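## Task

Seat a lid completely on the plate labelled M60 and another on the plate labelled M90. Each plate has to finish in its original nest, lying flat within the locators, with its A1 well at the nest corner marked A1. Nothing may depend on the robot holding it there at the end; release everything and pull the gripper away afterwards.

## Robot and tools

ROBOT. A single four-axis plate-handling arm: lift, shoulder, elbow, wrist yaw, plus a two-finger gripper that always stays level (no tilt). Because there is one arm, every command row describes just this one gripper. Plates can be told apart only by their ID labels; well A1 sits at the plate's clipped corner.

FRAMES. Scene frame: origin on the table surface straight below the arm base, +z upward, +y to the left when facing along +x. Gripper frame: fingers extend along its +x, close and open along its y, rz spins about its z, positive from +x toward +y. The controlled point, end_effector_position, is midway between the two rubber pads, roughly 2 to 3 cm back from the fingertips.

ROW FORMAT (shared by both motion tools): five numbers, each between -1 and 1, ordered dx, dy, dz, rz, opening. dx, dy, dz, rz are offsets (not a pose) in the gripper's own axes, scaled so 1.0 equals 0.6 m of travel or 180 degrees of turn. opening is absolute: +1 is fully open (0.140 m), -1 is closed, which still leaves 0.066 m between the pads. A full close takes at least about 0.6 s.

execute_actions(actions): a list of actions; each action is a table of 0 to 15 rows, one row per 1/30 s control step; if fewer than 15 rows are given, the final row repeats to fill 15 steps, so an action lasts 0.5 s. All rows in one action are offsets from the gripper's measured pose when that action began, not from the row before. For the first action in a call, that start is the last pose a result reported in this scene. An empty list just returns state and images.

move(target, speed, blocking): target is one row as above, offsets taken from the pose shown in this scene's most recent result that has one; opening is sent when the move starts. speed is the path's top speed in m/s, 0.002 to 0.5 (default 0.25); turning is capped at twice that value in rad/s. The straight-line path lasts 0.5 to 10 s and is cut short at 10 s. Rotation takes the shorter direction. The path ignores obstacles; the real gripper trails, can wander, and may exceed speed, most of all with the arm stretched out. Faster contact means a harder impact, and aiming further beyond a contact pushes harder. The move finishes when the path is over and arm and fingers are still, or 5 s after the path ends. Its result adds a move: line giving the ending (done = settled near target; others such as off_target, moving, held, fault; held means a check stopped the final step), which limits applied (paced = sent pose was clipped; held = some steps were blocked, after which the arm may surge well past speed), and the remaining distance to target. With blocking=false the result comes after 0.5 s while motion continues; you must use wait or stop before issuing any further rows or moves.

wait(seconds): 0 to 10; the arm keeps its last command; returns early if a running move ends. stop(): brakes a running move; braking needs distance, more when fast; the fingers continue their motion. zoom_image(camera, region): camera is "cam_wrist" (images 504x504); region [x0, y0, x1, y1] in pixels from the top-left, no larger than 504 by 504. finished_scene(scene): pass the current scene number; irreversible, and the goal must already hold and keep holding.

CONTROL DETAILS. Each step, the commanded pose is clipped to within 70 mm and 16 degrees of the measured pose; the arm then heads for that clipped pose and goes no further once the action ends, so large offsets need follow-up actions. The Hand target line shows where the controller is currently driving. Since offsets start from measured poses, repeating a small downward offset against something rigid does not press harder, but against something that yields it keeps going. Joints move in sync and stop together when a command reverses them; after big moves the arm may still be short of target.

RESULTS. The state line gives end_effector_position (m) and end_effector_quat_wxyz in the scene frame; the printed position can be off, more so at long reach. Joint positions lists lift (m, 0.000 to 0.550), shoulder (-2.000 to 2.000), elbow (-2.800 to 2.800), wrist yaw (-12.566 to 12.566 rad), then pad gap (m). Keep the elbow more than 0.4 rad away from 0 or the arm may fold and fault. grip_measured reports finger opening on the command scale, with a constant bias of up to about 1 mm. Away from the ends, the fingers go where grip_measured would equal your value; to hold something, command about 0.04 under grip_measured (less for a gentler hold). Pads give about 18 N each; a quick close can squeeze harder and sometimes spring open. A pose unreachable line means a clearance check altered or blocked the command.

AVOID. Joint load limits: lift 55.8 N, shoulder 8.37 N m, elbow 4.18 N m, wrist yaw 1.39 N m, including carried weight; reaching one halts the arm for 10 s and drops the rest of the call (torque fault). Carrying loads heats motors, even while idle: MOTOR HOT appears at 85 °C, and at 100 °C an OVER-TEMPERATURE FAULT brakes the arm until it cools. Never push or knock anything off the table; that ends the scene. Also avoid dropping or slipping parts, slamming, hard hits and heavy pushing. Held parts or loose objects may occasionally get a brief external nudge. The simulation keeps running while replies are being written, with the arm holding its last command.

Each tool is called after "Request:" as a command line: name --argument value for each argument, lists and objects as JSON in quotes; but a table of rows of numbers goes row by row, as --pt "numbers of a row", without its own name.

## Session

I'll start by looking at the current state.

Request:
execute_actions --actions '[]'

Scene clock: 0.00 s.
end_effector_position=(+0.4932, +0.1907, +0.4752) grip_measured=+1.00 end_effector_quat_wxyz=(+0.566, +0.000, +0.000, +0.825)
Joint positions: [ 0.47   0.859  1.596 -0.517  0.14 ]
Hand target: +0.493, +0.191, +0.475; +0.566, +0.000, +0.000, +0.825

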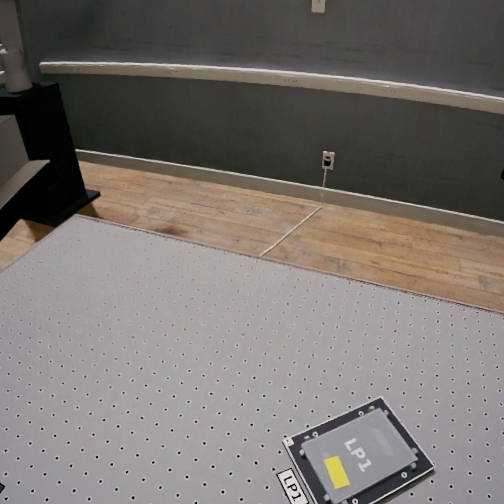

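Request:
zoom_image --camera "cam_wrist" --region '[250, 380, 450, 504]'

Request:
move --target '[-0.2, 0, 0.1, -0.35, 1]' --speed 0.4

Region (250, 380, 450, 504) of cam_wrist's 504x504 image, scaled by 2.520, with more detail than that image has; it fills the top 312 rows of this view, and the rest is white.

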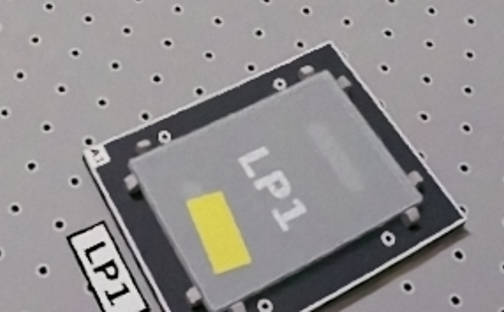

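Scene clock: 2.87 s.
end_effector_position=(+0.5363, +0.0787, +0.5352) grip_measured=+1.00 end_effector_quat_wxyz=(+0.913, +0.000, +0.000, +0.407)
Joint positions: [ 0.53   0.809  1.077 -1.047  0.14 ]
Hand target: +0.536, +0.079, +0.535; +0.913, +0.000, +0.000, +0.407
Off the commanded pose: 0.000 m, 0 deg.
move: done

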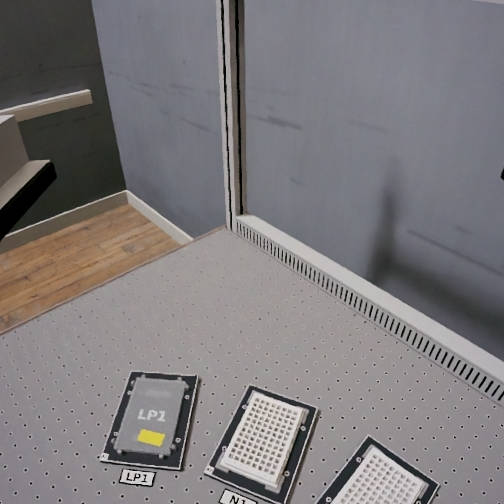

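Request:
move --target '[-0.149, -0.031, 0.02, -0.267, 1]' --speed 0.4

Scene clock: 6.20 s.
end_effector_position=(+0.4904, -0.0002, +0.5472) grip_measured=+1.00 end_effector_quat_wxyz=(+1.000, +0.000, +0.000, +0.000)
Joint positions: [ 0.542  1.017  0.671 -1.687  0.14 ]
Hand target: +0.490, -0.000, +0.547; +1.000, +0.000, +0.000, +0.000
Off the commanded pose: 0.000 m, 0 deg.
move: done

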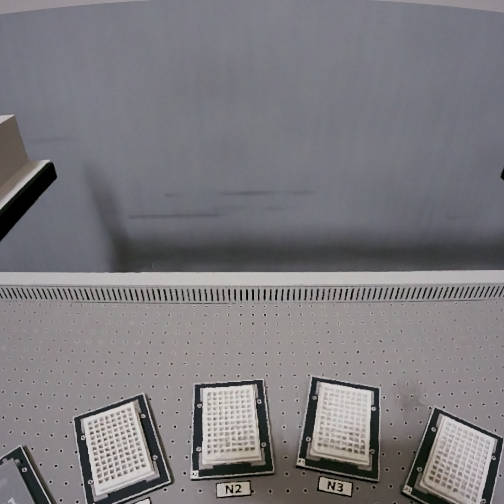

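Request:
zoom_image --camera "cam_wrist" --region '[170, 360, 400, 504]'

Request:
zoom_image --camera "cam_wrist" --region '[0, 370, 200, 504]'

Region (170, 360, 400, 504) of cam_wrist's 504x504 image, scaled by 2.191, with more detail than that image has; it fills the top 316 rows of this view, and the rest is white.

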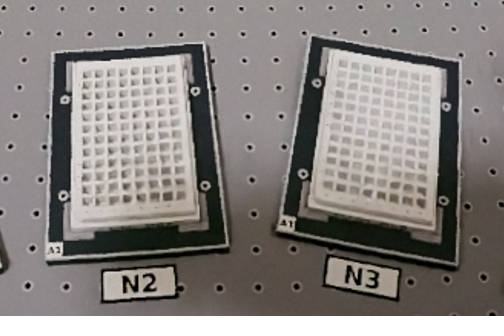

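Region (0, 370, 200, 504) of cam_wrist's 504x504 image, scaled by 2.520, with more detail than that image has; it fills the top 338 rows of this view, and the rest is white.

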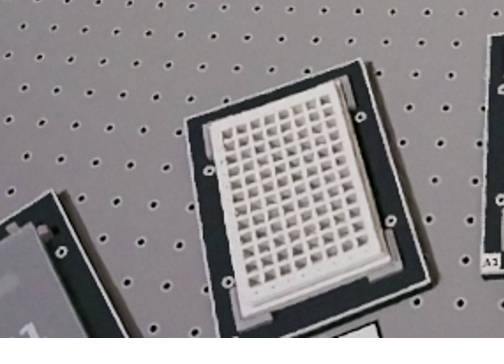

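Request:
move --target '[0.0, -0.1, 0.0, -0.3, 1]' --speed 0.4

Scene clock: 8.30 s.
end_effector_position=(+0.4905, -0.0601, +0.5472) grip_measured=+1.00 end_effector_quat_wxyz=(+0.891, +0.000, +0.000, -0.453)
Joint positions: [ 0.542  1.173  0.944 -3.058  0.14 ]
Hand target: +0.490, -0.060, +0.547; +0.891, +0.000, +0.000, -0.454
Off the commanded pose: 0.000 m, 0 deg.
move: done

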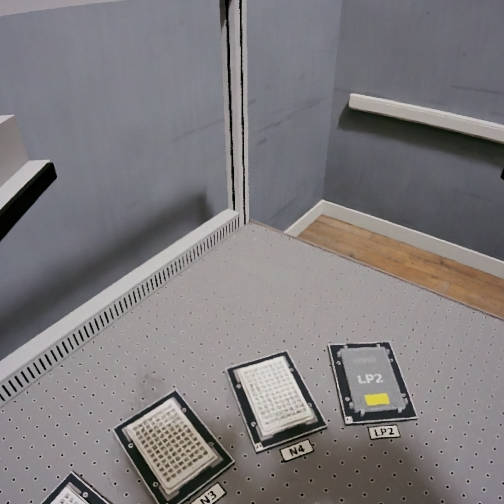

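Request:
zoom_image --camera "cam_wrist" --region '[200, 330, 440, 504]'

Region (200, 330, 440, 504) of cam_wrist's 504x504 image, scaled by 2.100, with more detail than that image has; it fills the top 365 rows of this view, and the rest is white.

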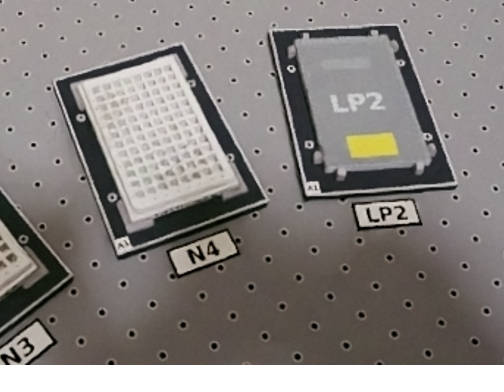

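Request:
move --target '[0.0, 0.0, -0.62, 0.189, 1]' --speed 0.4

Scene clock: 10.63 s.
end_effector_position=(+0.4905, -0.0602, +0.1752) grip_measured=+1.00 end_effector_quat_wxyz=(+0.985, +0.000, +0.000, -0.173)
Joint positions: [ 0.17   0.944  0.709 -2.001  0.14 ]
Hand target: +0.490, -0.060, +0.175; +0.985, +0.000, +0.000, -0.173
Off the commanded pose: 0.000 m, 0 deg.
move: done

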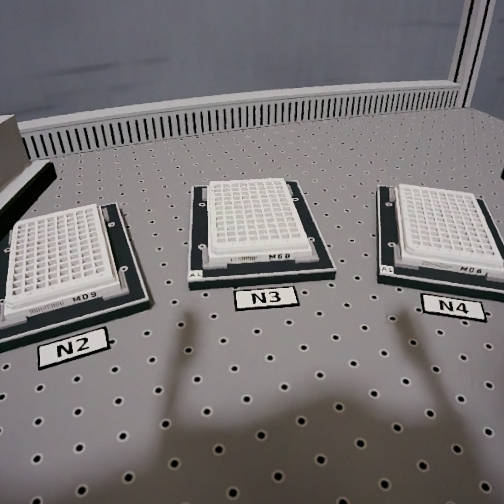

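Request:
zoom_image --camera "cam_wrist" --region '[180, 170, 350, 310]'

Request:
zoom_image --camera "cam_wrist" --region '[370, 180, 504, 320]'

Request:
zoom_image --camera "cam_wrist" --region '[0, 195, 160, 365]'

Region (180, 170, 350, 310) of cam_wrist's 504x504 image, scaled by 2.965, with more detail than that image has; it fills the top 415 rows of this view, and the rest is white.

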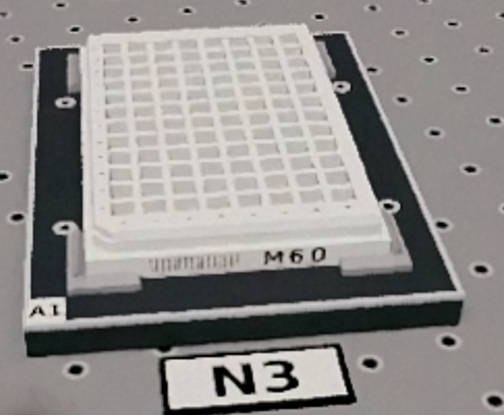

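Region (370, 180, 504, 320) of cam_wrist's 504x504 image, scaled by 3.600, with more detail than that image has; it fills the left 482 columns of this view, and the rest is white.

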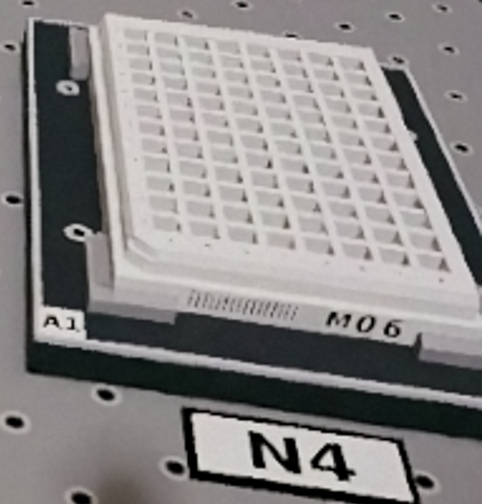

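Region (0, 195, 160, 365) of cam_wrist's 504x504 image, scaled by 2.965, with more detail than that image has; it fills the left 474 columns of this view, and the rest is white.

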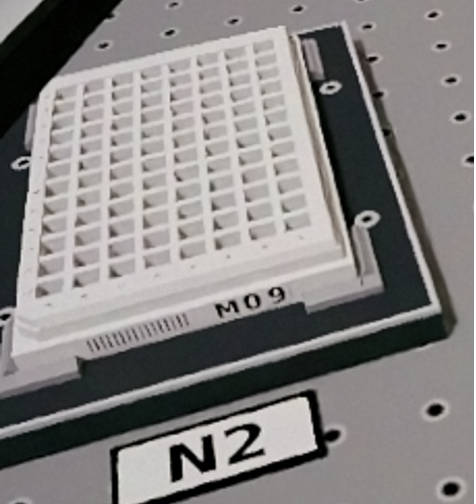

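Request:
zoom_image --camera "cam_wrist" --region '[126, 300, 378, 504]'

Region (126, 300, 378, 504) of cam_wrist's 504x504 image, scaled by 2.000, with more detail than that image has; it fills the top 408 rows of this view, and the rest is white.

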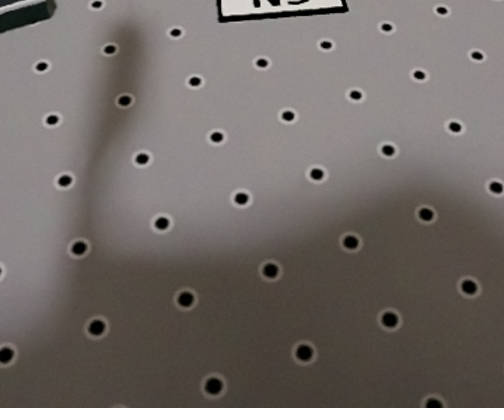

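Request:
move --target '[-0.1077, 0.2446, 0.0, 0.1108, 1]' --speed 0.4

Scene clock: 18.23 s.
end_effector_position=(+0.4798, +0.0999, +0.1752) grip_measured=+1.00 end_effector_quat_wxyz=(+1.000, +0.000, +0.000, +0.000)
Joint positions: [ 0.17   1.549  0.744 -2.292  0.14 ]
Hand target: +0.480, +0.100, +0.175; +1.000, +0.000, +0.000, -0.000
Off the commanded pose: 0.000 m, 0 deg.
move: done

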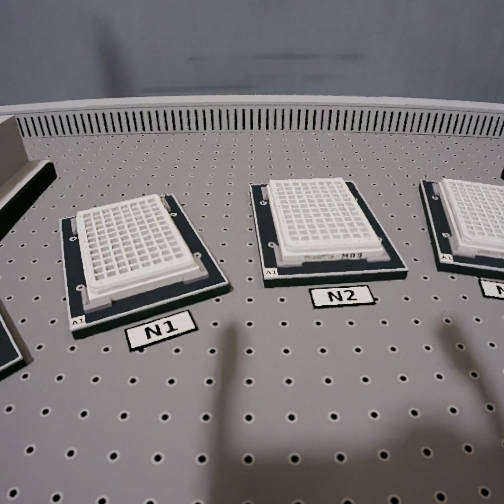

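Request:
zoom_image --camera "cam_wrist" --region '[50, 180, 250, 360]'

Request:
zoom_image --camera "cam_wrist" --region '[180, 130, 340, 330]'

Request:
zoom_image --camera "cam_wrist" --region '[126, 300, 378, 504]'

Region (50, 180, 250, 360) of cam_wrist's 504x504 image, scaled by 2.520, with more detail than that image has; it fills the top 454 rows of this view, and the rest is white.

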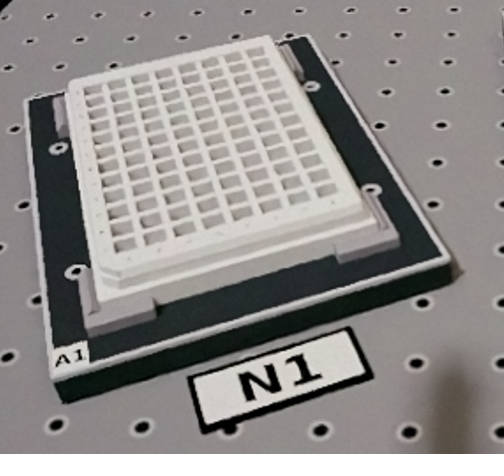

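Region (180, 130, 340, 330) of cam_wrist's 504x504 image, scaled by 2.520, with more detail than that image has; it fills the left 403 columns of this view, and the rest is white.

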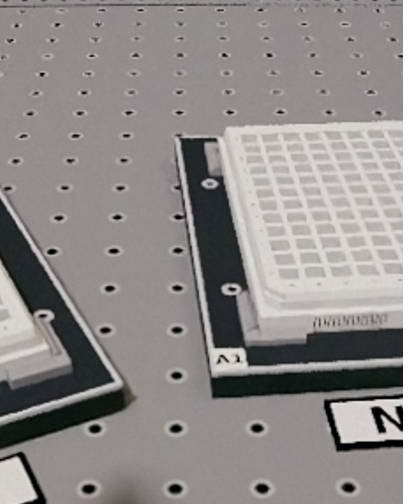

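Region (126, 300, 378, 504) of cam_wrist's 504x504 image, scaled by 2.000, with more detail than that image has; it fills the top 408 rows of this view, and the rest is white.

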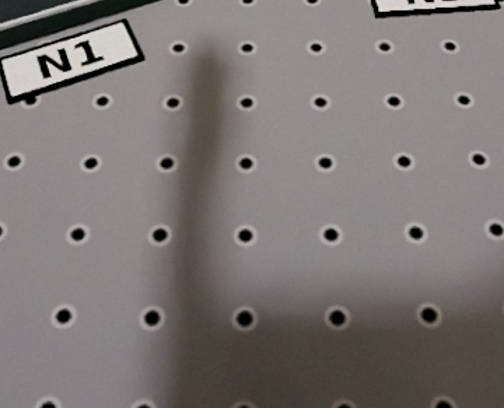

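Request:
zoom_image --camera "cam_wrist" --region '[340, 170, 504, 310]'

Region (340, 170, 504, 310) of cam_wrist's 504x504 image, scaled by 3.073, with more detail than that image has; it fills the top 430 rows of this view, and the rest is white.

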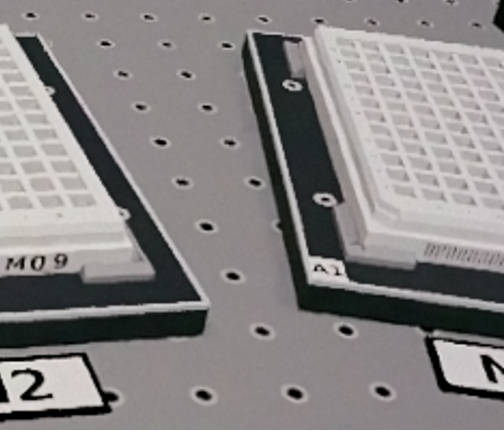

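Request:
move --target '[-0.043, 0.2635, -0.0587, 0.2444, 1]' --speed 0.4

Scene clock: 25.37 s.
end_effector_position=(+0.4539, +0.2581, +0.1399) grip_measured=+1.00 end_effector_quat_wxyz=(+0.927, +0.000, +0.000, +0.375)
Joint positions: [ 0.135  1.682  0.948 -1.861  0.14 ]
Hand target: +0.454, +0.258, +0.140; +0.927, +0.000, +0.000, +0.375
Off the commanded pose: 0.000 m, 0 deg.
move: done

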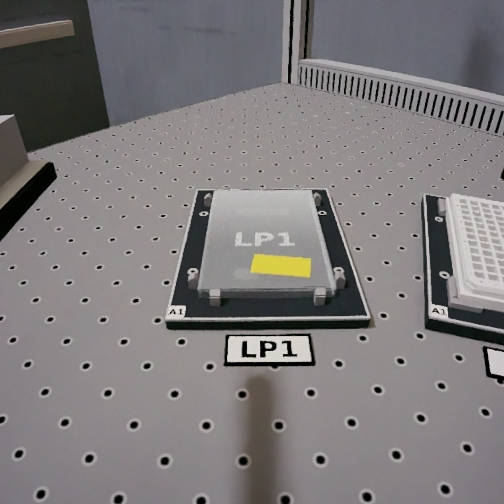

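Request:
zoom_image --camera "cam_wrist" --region '[156, 176, 386, 340]'

Request:
zoom_image --camera "cam_wrist" --region '[410, 185, 504, 340]'

Region (156, 176, 386, 340) of cam_wrist's 504x504 image, scaled by 2.191, with more detail than that image has; it fills the top 359 rows of this view, and the rest is white.

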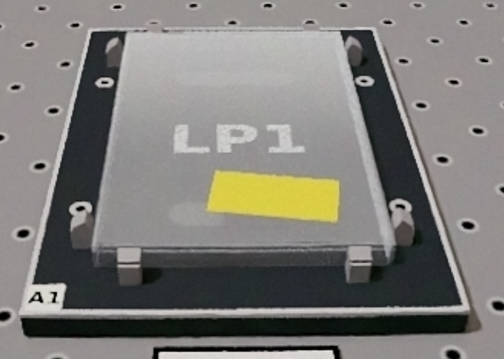

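Region (410, 185, 504, 340) of cam_wrist's 504x504 image, scaled by 3.252, with more detail than that image has; it fills the left 306 columns of this view, and the rest is white.

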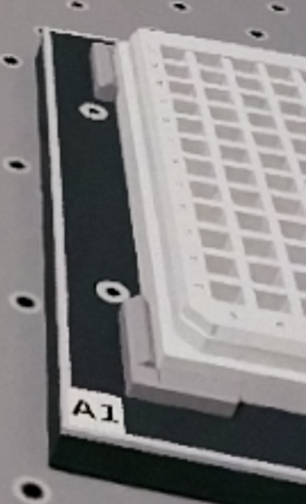

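Request:
zoom_image --camera "cam_wrist" --region '[0, 100, 100, 260]'

Request:
zoom_image --camera "cam_wrist" --region '[300, 240, 380, 330]'

Request:
zoom_image --camera "cam_wrist" --region '[160, 240, 240, 330]'

Region (0, 100, 100, 260) of cam_wrist's 504x504 image, scaled by 3.150, with more detail than that image has; it fills the left 315 columns of this view, and the rest is white.

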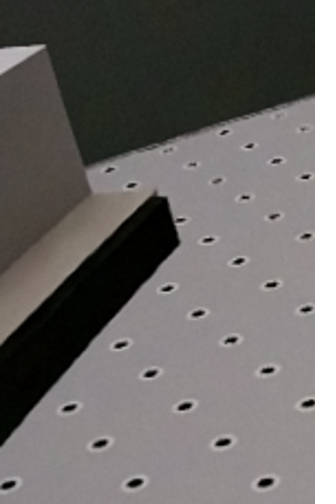

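Region (300, 240, 380, 330) of cam_wrist's 504x504 image, scaled by 5.600, with more detail than that image has.

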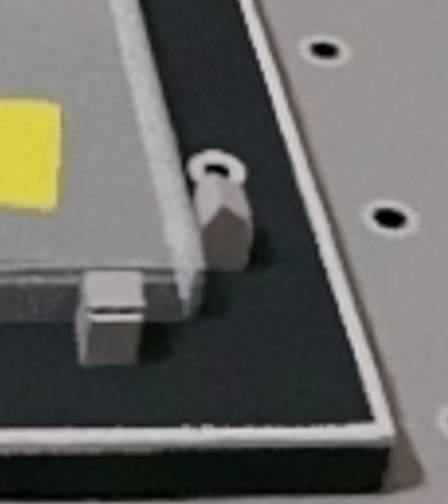

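Region (160, 240, 240, 330) of cam_wrist's 504x504 image, scaled by 5.600, with more detail than that image has.

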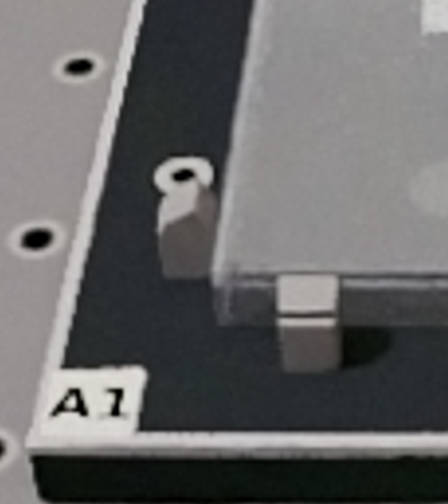

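Request:
move --target '[0.2583, 0.0, -0.1665, 0, -0.135]' --speed 0.3

Scene clock: 29.63 s.
end_effector_position=(+0.5654, +0.3658, +0.0400) grip_measured=-0.14 end_effector_quat_wxyz=(+0.927, +0.000, +0.000, +0.375)
Joint positions: [ 0.035  1.392  1.72  -2.343  0.098]
Hand target: +0.565, +0.366, +0.040; +0.927, +0.000, +0.000, +0.375
Off the commanded pose: 0.000 m, 0 deg.
move: done

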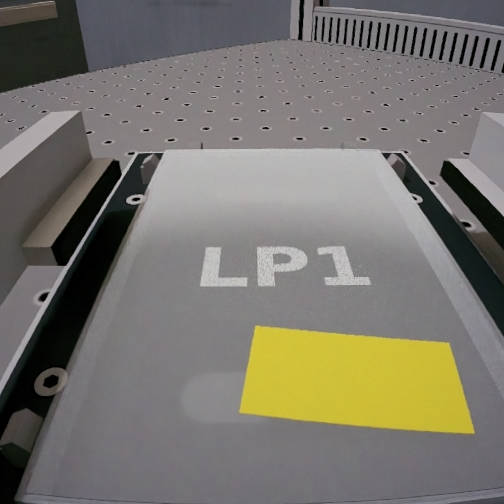

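Request:
move --target '[0, 0.0, -0.015, 0, -0.3]' --speed 0.03

Scene clock: 31.43 s.
end_effector_position=(+0.5654, +0.3658, +0.0310) grip_measured=-0.30 end_effector_quat_wxyz=(+0.927, +0.000, +0.000, +0.375)
Joint positions: [ 0.026  1.392  1.72  -2.343  0.092]
Hand target: +0.565, +0.366, +0.031; +0.927, +0.000, +0.000, +0.375
Off the commanded pose: 0.000 m, 0 deg.
move: done

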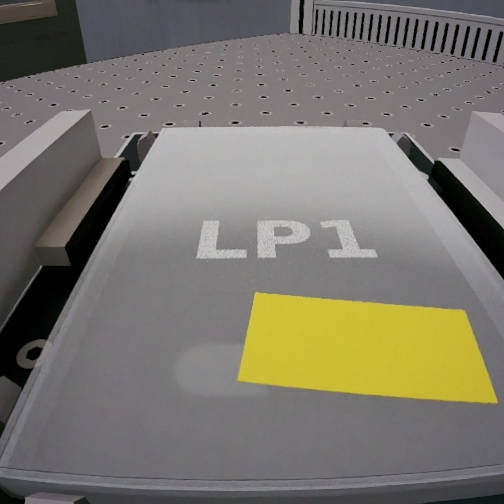

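Request:
zoom_image --camera "cam_wrist" --region '[20, 120, 180, 290]'

Request:
zoom_image --camera "cam_wrist" --region '[370, 110, 504, 280]'

Region (20, 120, 180, 290) of cam_wrist's 504x504 image, scaled by 2.965, with more detail than that image has; it fills the left 474 columns of this view, and the rest is white.

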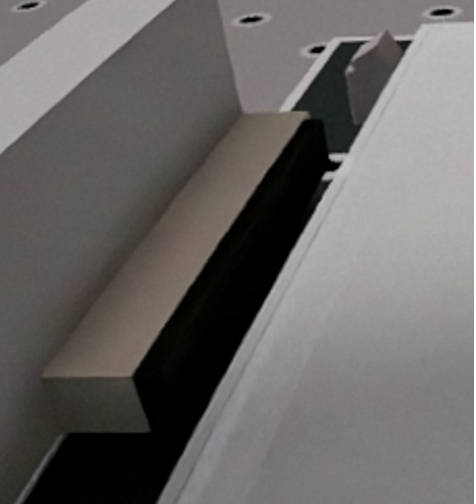

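Region (370, 110, 504, 280) of cam_wrist's 504x504 image, scaled by 2.965, with more detail than that image has; it fills the left 397 columns of this view, and the rest is white.

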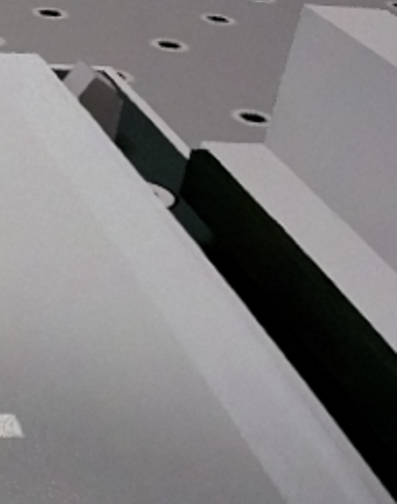

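Request:
move --target '[0, 0.0, -0.0067, 0, -0.4]' --speed 0.012

Scene clock: 32.73 s.
end_effector_position=(+0.5654, +0.3658, +0.0269) grip_measured=-0.40 end_effector_quat_wxyz=(+0.927, +0.000, +0.000, +0.375)
Joint positions: [ 0.022  1.392  1.72  -2.343  0.088]
Hand target: +0.565, +0.366, +0.027; +0.927, +0.000, +0.000, +0.375
Off the commanded pose: 0.000 m, 0 deg.
move: done

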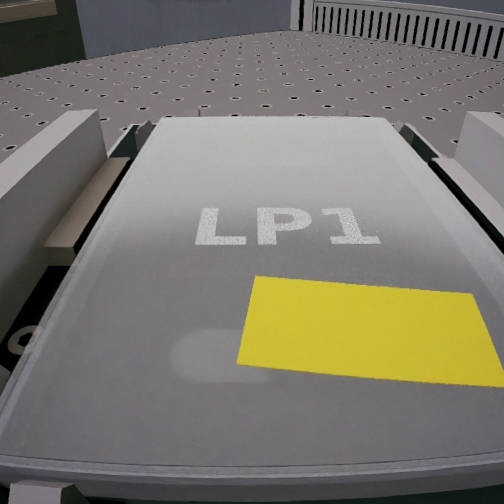

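Request:
zoom_image --camera "cam_wrist" --region '[20, 110, 180, 290]'

Request:
zoom_image --camera "cam_wrist" --region '[370, 110, 504, 280]'

Region (20, 110, 180, 290) of cam_wrist's 504x504 image, scaled by 2.800, with more detail than that image has.

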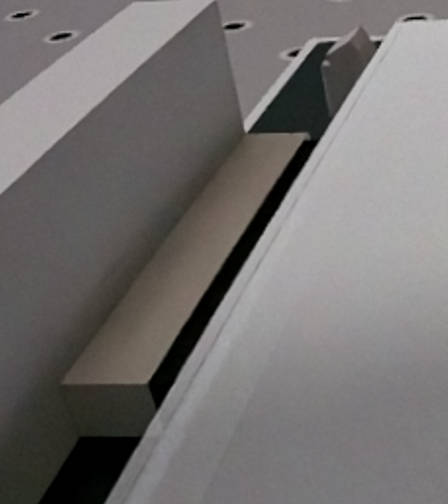

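Region (370, 110, 504, 280) of cam_wrist's 504x504 image, scaled by 2.965, with more detail than that image has; it fills the left 397 columns of this view, and the rest is white.

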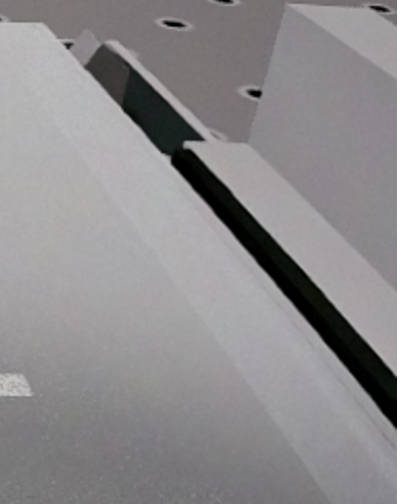

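Request:
execute_actions --actions '[[[0,0.0005,0,0,-0.41],[0,0.001,0,0,-0.42],[0,0.001,0,0,-0.43],[0,0.001,0,0,-0.44],[0,0.001,0,0,-0.45],[0,0.001,0,0,-0.455],[0,0.001,0,0,-0.46],[0,0.001,0,0,-0.465],[0,0.001,0,0,-0.47],[0,0.001,0,0,-0.475],[0,0.001,0,0,-0.48],[0,0.001,0,0,-0.485],[0,0.001,0,0,-0.49],[0,0.001,0,0,-0.495],[0,0.001,0,0,-0.50]],[[0,0,0,0,-0.505],[0,0,0,0,-0.51],[0,0,0,0,-0.515],[0,0,0,0,-0.52],[0,0,0,0,-0.525],[0,0,0,0,-0.53]]]'

Scene clock: 34.43 s.
end_effector_position=(+0.5649, +0.3663, +0.0269) grip_measured=-0.49 end_effector_quat_wxyz=(+0.927, +0.000, +0.000, +0.375)
Joint positions: [ 0.022  1.393  1.72  -2.344  0.085]
Hand target: +0.565, +0.366, +0.027; +0.927, +0.000, +0.000, +0.375
Off the commanded pose: 0.000 m, 0 deg.

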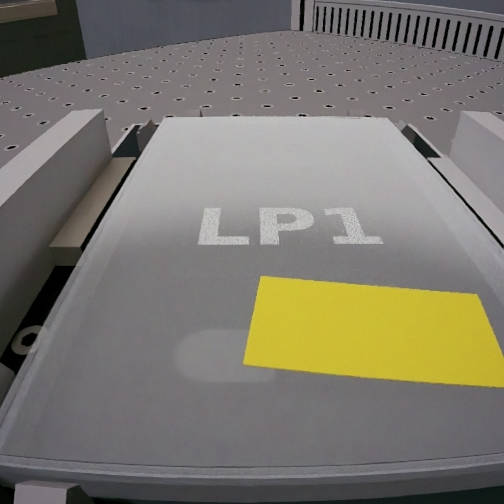

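Request:
move --target '[0, 0.0, 0.055, 0, -0.53]' --speed 0.08

Scene clock: 36.93 s.
end_effector_position=(+0.5649, +0.3663, +0.0600) grip_measured=-0.49 end_effector_quat_wxyz=(+0.927, +0.000, +0.000, +0.375)
Joint positions: [ 0.055  1.393  1.72  -2.344  0.085]
Hand target: +0.565, +0.366, +0.060; +0.927, +0.000, +0.000, +0.375
Off the commanded pose: 0.000 m, 0 deg.
move: done

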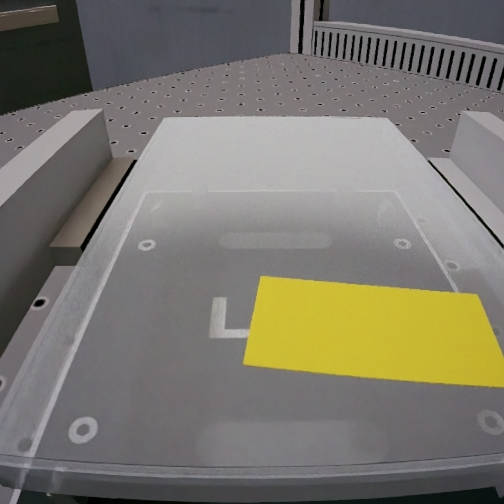

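Request:
zoom_image --camera "cam_wrist" --region '[0, 170, 252, 480]'

Request:
zoom_image --camera "cam_wrist" --region '[252, 170, 504, 480]'

Region (0, 170, 252, 480) of cam_wrist's 504x504 image, scaled by 1.626, with more detail than that image has; it fills the left 410 columns of this view, and the rest is white.

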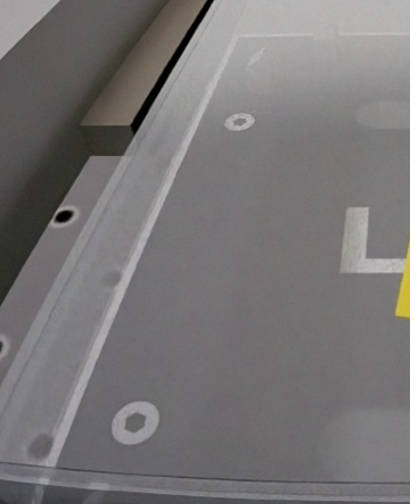

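Region (252, 170, 504, 480) of cam_wrist's 504x504 image, scaled by 1.626, with more detail than that image has; it fills the left 410 columns of this view, and the rest is white.

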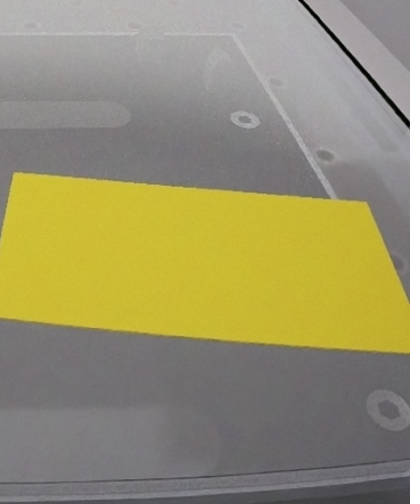

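Request:
move --target '[-0.0452, -0.3041, 0.0, -0.1059, -0.53]' --speed 0.25

Scene clock: 38.77 s.
end_effector_position=(+0.6724, +0.2162, +0.0600) grip_measured=-0.49 end_effector_quat_wxyz=(+0.976, +0.000, +0.000, +0.216)
Joint positions: [ 0.055  1.026  1.765 -2.355  0.085]
Hand target: +0.672, +0.216, +0.060; +0.976, +0.000, +0.000, +0.217
Off the commanded pose: 0.000 m, 0 deg.
move: done

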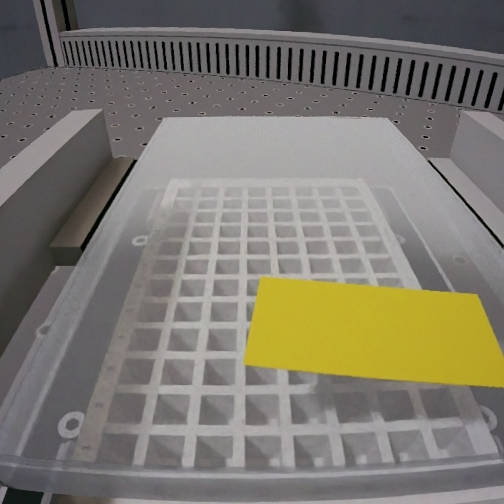

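Request:
zoom_image --camera "cam_wrist" --region '[0, 170, 252, 480]'

Request:
zoom_image --camera "cam_wrist" --region '[252, 170, 504, 480]'

Region (0, 170, 252, 480) of cam_wrist's 504x504 image, scaled by 1.626, with more detail than that image has; it fills the left 410 columns of this view, and the rest is white.

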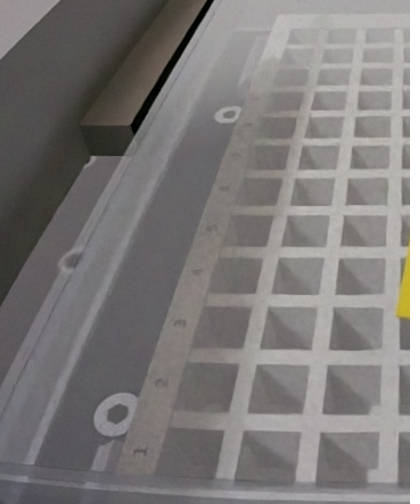

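Region (252, 170, 504, 480) of cam_wrist's 504x504 image, scaled by 1.626, with more detail than that image has; it fills the left 410 columns of this view, and the rest is white.

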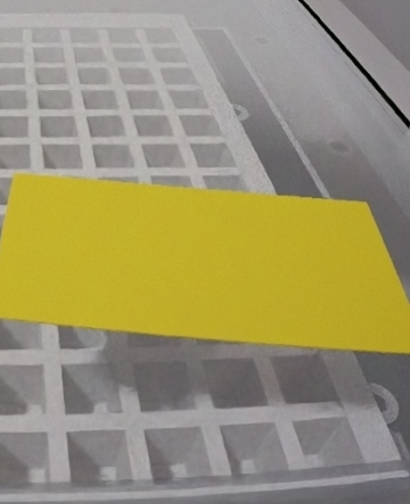

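Request:
move --target '[0.0, 0.0038, -0.0217, 0.0008, -0.53]' --speed 0.04

Scene clock: 40.80 s.
end_effector_position=(+0.6714, +0.2183, +0.0469) grip_measured=-0.49 end_effector_quat_wxyz=(+0.976, +0.000, +0.000, +0.218)
Joint positions: [ 0.042  1.031  1.765 -2.356  0.085]
Hand target: +0.671, +0.218, +0.047; +0.976, +0.000, +0.000, +0.218
Off the commanded pose: 0.000 m, 0 deg.
move: done

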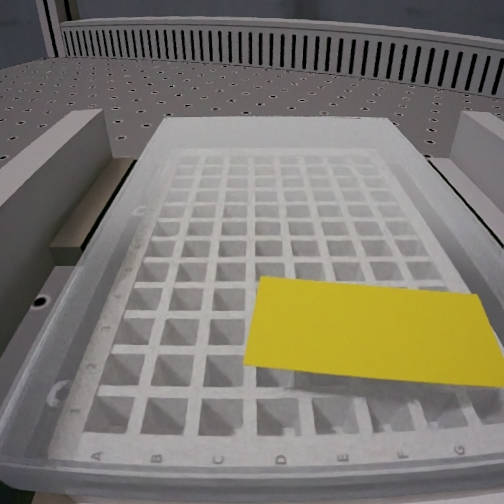

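Request:
zoom_image --camera "cam_wrist" --region '[130, 105, 420, 225]'

Request:
zoom_image --camera "cam_wrist" --region '[0, 330, 200, 504]'

Request:
zoom_image --camera "cam_wrist" --region '[200, 380, 504, 504]'

Region (130, 105, 420, 225) of cam_wrist's 504x504 image, scaled by 1.738, with more detail than that image has; it fills the top 209 rows of this view, and the rest is white.

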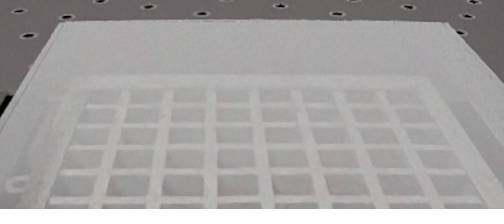

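Region (0, 330, 200, 504) of cam_wrist's 504x504 image, scaled by 2.520, with more detail than that image has; it fills the top 438 rows of this view, and the rest is white.

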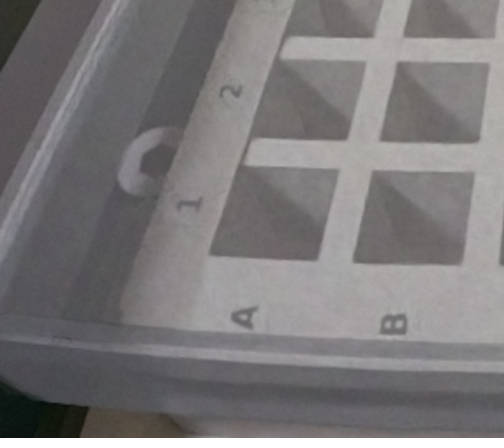

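Region (200, 380, 504, 504) of cam_wrist's 504x504 image, scaled by 1.658, with more detail than that image has; it fills the top 206 rows of this view, and the rest is white.

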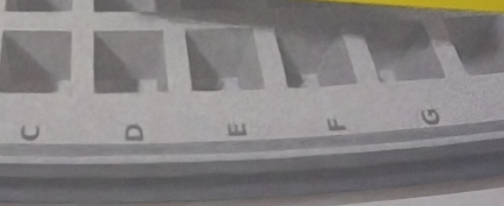

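Request:
zoom_image --camera "cam_wrist" --region '[130, 105, 230, 205]'

Request:
zoom_image --camera "cam_wrist" --region '[330, 105, 430, 205]'

Request:
zoom_image --camera "cam_wrist" --region '[230, 105, 330, 205]'

Region (130, 105, 230, 205) of cam_wrist's 504x504 image, scaled by 5.040, with more detail than that image has.

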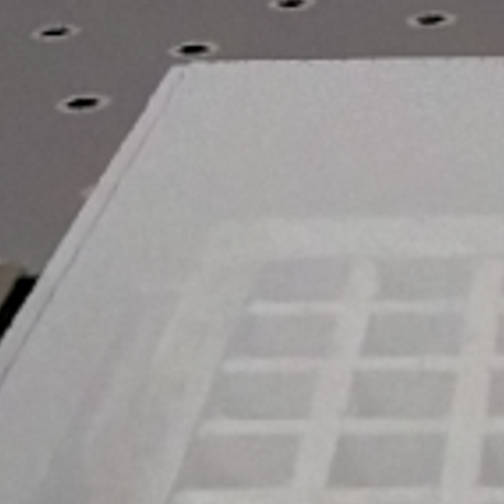

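Region (330, 105, 430, 205) of cam_wrist's 504x504 image, scaled by 5.040, with more detail than that image has.

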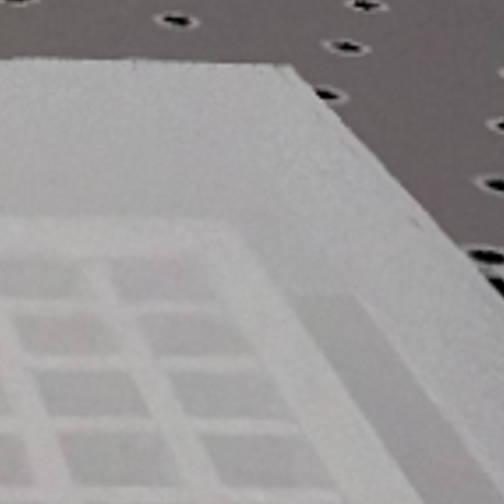

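Region (230, 105, 330, 205) of cam_wrist's 504x504 image, scaled by 5.040, with more detail than that image has.

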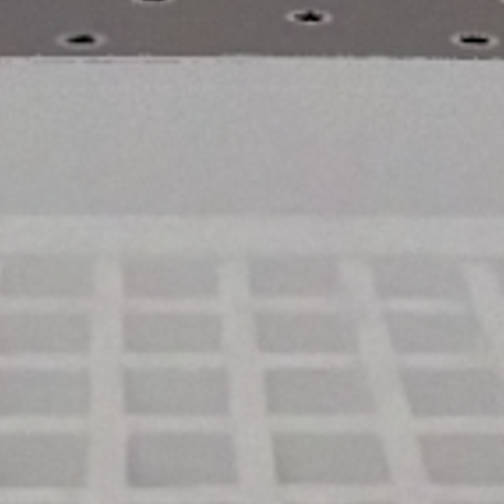

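Request:
move --target '[0.0003, 0.0008, -0.005, 0.0003, -0.53]' --speed 0.02

Request:
move --target '[0.0, 0.0, -0.009, 0.0, -0.53]' --speed 0.01

Scene clock: 44.13 s.
end_effector_position=(+0.6714, +0.2188, +0.0439) grip_measured=-0.49 end_effector_quat_wxyz=(+0.976, +0.000, +0.000, +0.218)
Joint positions: [ 0.039  1.031  1.766 -2.356  0.085]
Hand target: +0.671, +0.219, +0.044; +0.976, +0.000, +0.000, +0.218
Off the commanded pose: 0.000 m, 0 deg.
move: done

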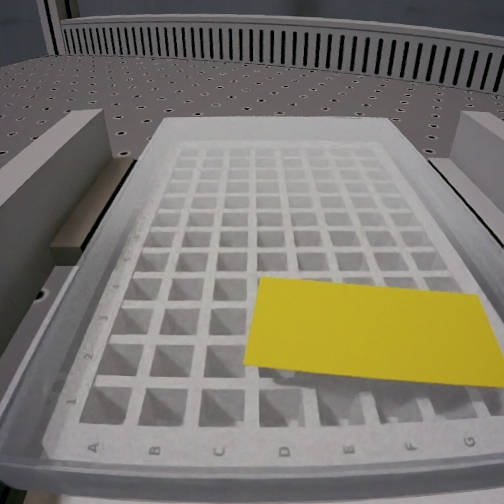

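Scene clock: 44.90 s.
end_effector_position=(+0.6714, +0.2188, +0.0385) grip_measured=-0.49 end_effector_quat_wxyz=(+0.976, +0.000, +0.000, +0.218)
Joint positions: [ 0.033  1.031  1.766 -2.356  0.085]
Hand target: +0.671, +0.219, +0.039; +0.976, +0.000, +0.000, +0.218
Off the commanded pose: 0.000 m, 0 deg.
move: done

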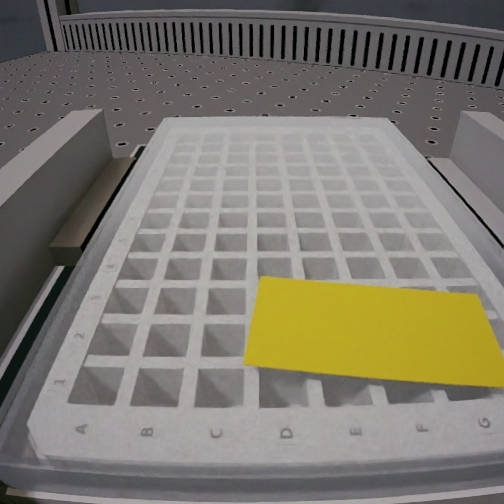

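Request:
move --target '[0.0, 0.0, -0.0035, 0.0, -0.53]' --speed 0.006

Scene clock: 45.77 s.
end_effector_position=(+0.6714, +0.2188, +0.0373) grip_measured=-0.49 end_effector_quat_wxyz=(+0.976, +0.000, +0.000, +0.218)
Joint positions: [ 0.032  1.031  1.766 -2.356  0.085]
Hand target: +0.671, +0.219, +0.036; +0.976, +0.000, +0.000, +0.218
Off the commanded pose: 0.001 m, 0 deg.
move: done

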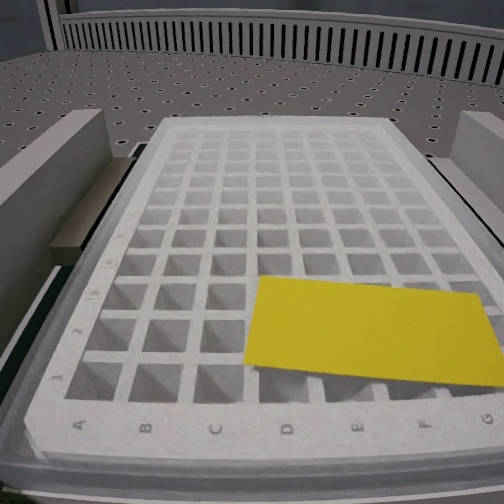

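Request:
execute_actions --actions '[[[0,0,0,0,-0.53],[0,0,0,0,-0.52],[0,0,0,0,-0.51],[0,0,0,0,-0.50],[0,0,0,0,-0.49],[0,0,0,0,-0.48],[0,0,0,0,-0.46],[0,0,0,0,-0.43],[0,0,0,0,-0.40],[0,0,0,0,-0.35],[0,0,0,0,-0.30],[0,0,0,0,-0.2]]]'

Request:
move --target '[-0.2, 0.0, 0.04, 0.0, -0.135]' --speed 0.25

Scene clock: 46.83 s.
end_effector_position=(+0.6714, +0.2188, +0.0373) grip_measured=-0.20 end_effector_quat_wxyz=(+0.976, +0.000, +0.000, +0.218)
Joint positions: [ 0.032  1.031  1.766 -2.356  0.096]
Hand target: +0.671, +0.219, +0.037; +0.976, +0.000, +0.000, +0.218
Off the commanded pose: 0.000 m, 0 deg.

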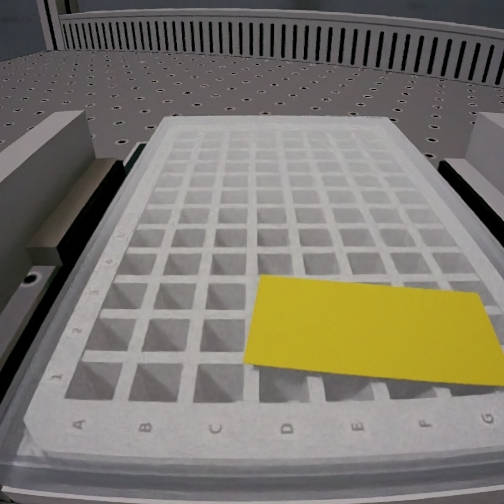

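Scene clock: 47.70 s.
end_effector_position=(+0.5628, +0.1676, +0.0613) grip_measured=-0.14 end_effector_quat_wxyz=(+0.976, +0.000, +0.000, +0.218)
Joint positions: [ 0.056  1.274  1.14  -1.973  0.098]
Hand target: +0.563, +0.168, +0.061; +0.976, +0.000, +0.000, +0.218
Off the commanded pose: 0.000 m, 0 deg.
move: done

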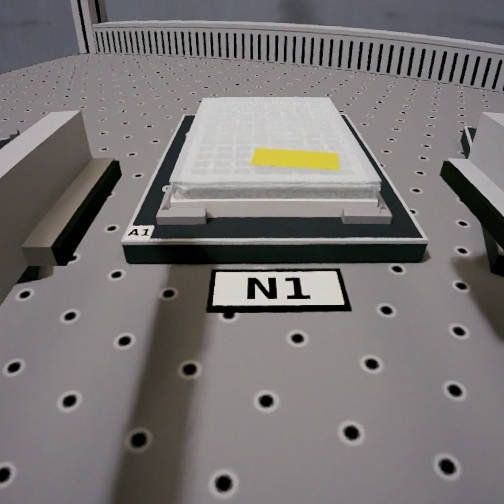

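Request:
zoom_image --camera "cam_wrist" --region '[140, 160, 280, 250]'

Request:
zoom_image --camera "cam_wrist" --region '[280, 160, 420, 250]'

Region (140, 160, 280, 250) of cam_wrist's 504x504 image, scaled by 3.600, with more detail than that image has; it fills the top 324 rows of this view, and the rest is white.

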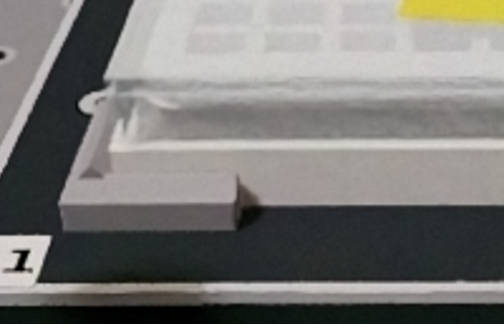

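Region (280, 160, 420, 250) of cam_wrist's 504x504 image, scaled by 3.600, with more detail than that image has; it fills the top 324 rows of this view, and the rest is white.

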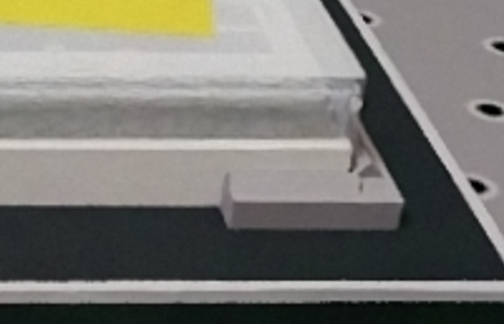

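Request:
move --target '[-0.5011, -0.8593, -0.0022, -0.4321, -0.135]' --speed 0.45

Scene clock: 52.57 s.
end_effector_position=(+0.5103, -0.4269, +0.0600) grip_measured=-0.13 end_effector_quat_wxyz=(+0.897, +0.000, +0.000, -0.443)
Joint positions: [ 0.055 -0.277  1.768 -2.408  0.098]
Hand target: +0.510, -0.427, +0.060; +0.897, +0.000, +0.000, -0.443
Off the commanded pose: 0.000 m, 0 deg.
move: done

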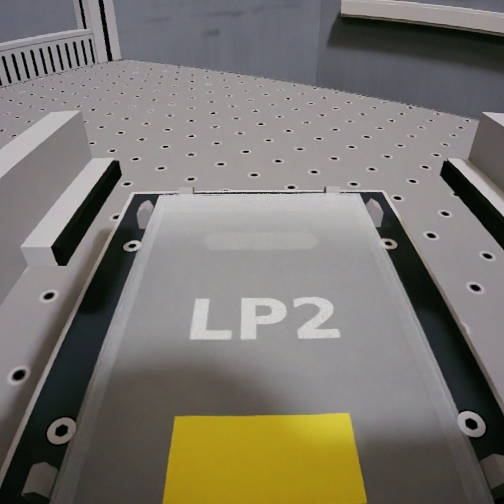

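Request:
zoom_image --camera "cam_wrist" --region '[0, 170, 252, 480]'

Request:
zoom_image --camera "cam_wrist" --region '[252, 170, 504, 480]'

Region (0, 170, 252, 480) of cam_wrist's 504x504 image, scaled by 1.626, with more detail than that image has; it fills the left 410 columns of this view, and the rest is white.

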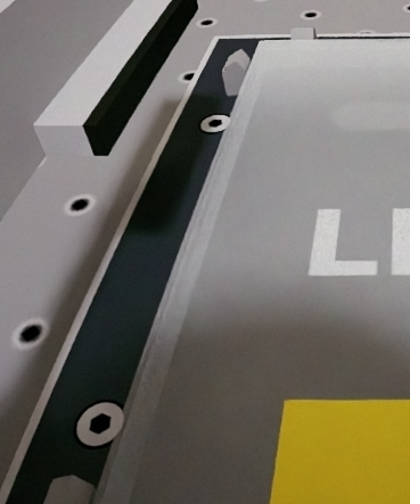

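Region (252, 170, 504, 480) of cam_wrist's 504x504 image, scaled by 1.626, with more detail than that image has; it fills the left 410 columns of this view, and the rest is white.

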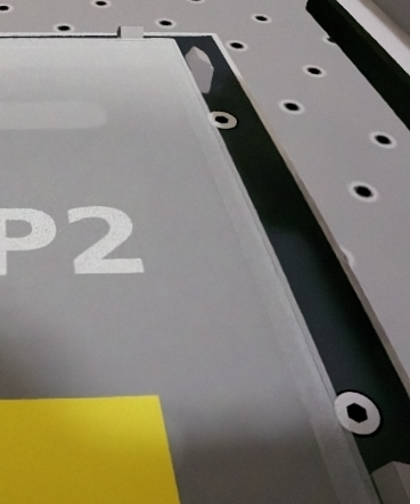

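Request:
move --target '[-0.0005, 0.0093, -0.054, 0.001, -0.3]' --speed 0.05

Scene clock: 54.63 s.
end_effector_position=(+0.5146, -0.4233, +0.0276) grip_measured=-0.30 end_effector_quat_wxyz=(+0.897, +0.000, +0.000, -0.441)
Joint positions: [ 0.023 -0.264  1.767 -2.417  0.092]
Hand target: +0.515, -0.423, +0.028; +0.897, +0.000, +0.000, -0.441
Off the commanded pose: 0.000 m, 0 deg.
move: done

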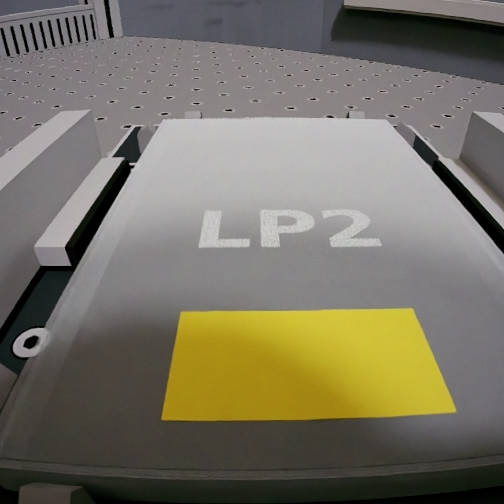

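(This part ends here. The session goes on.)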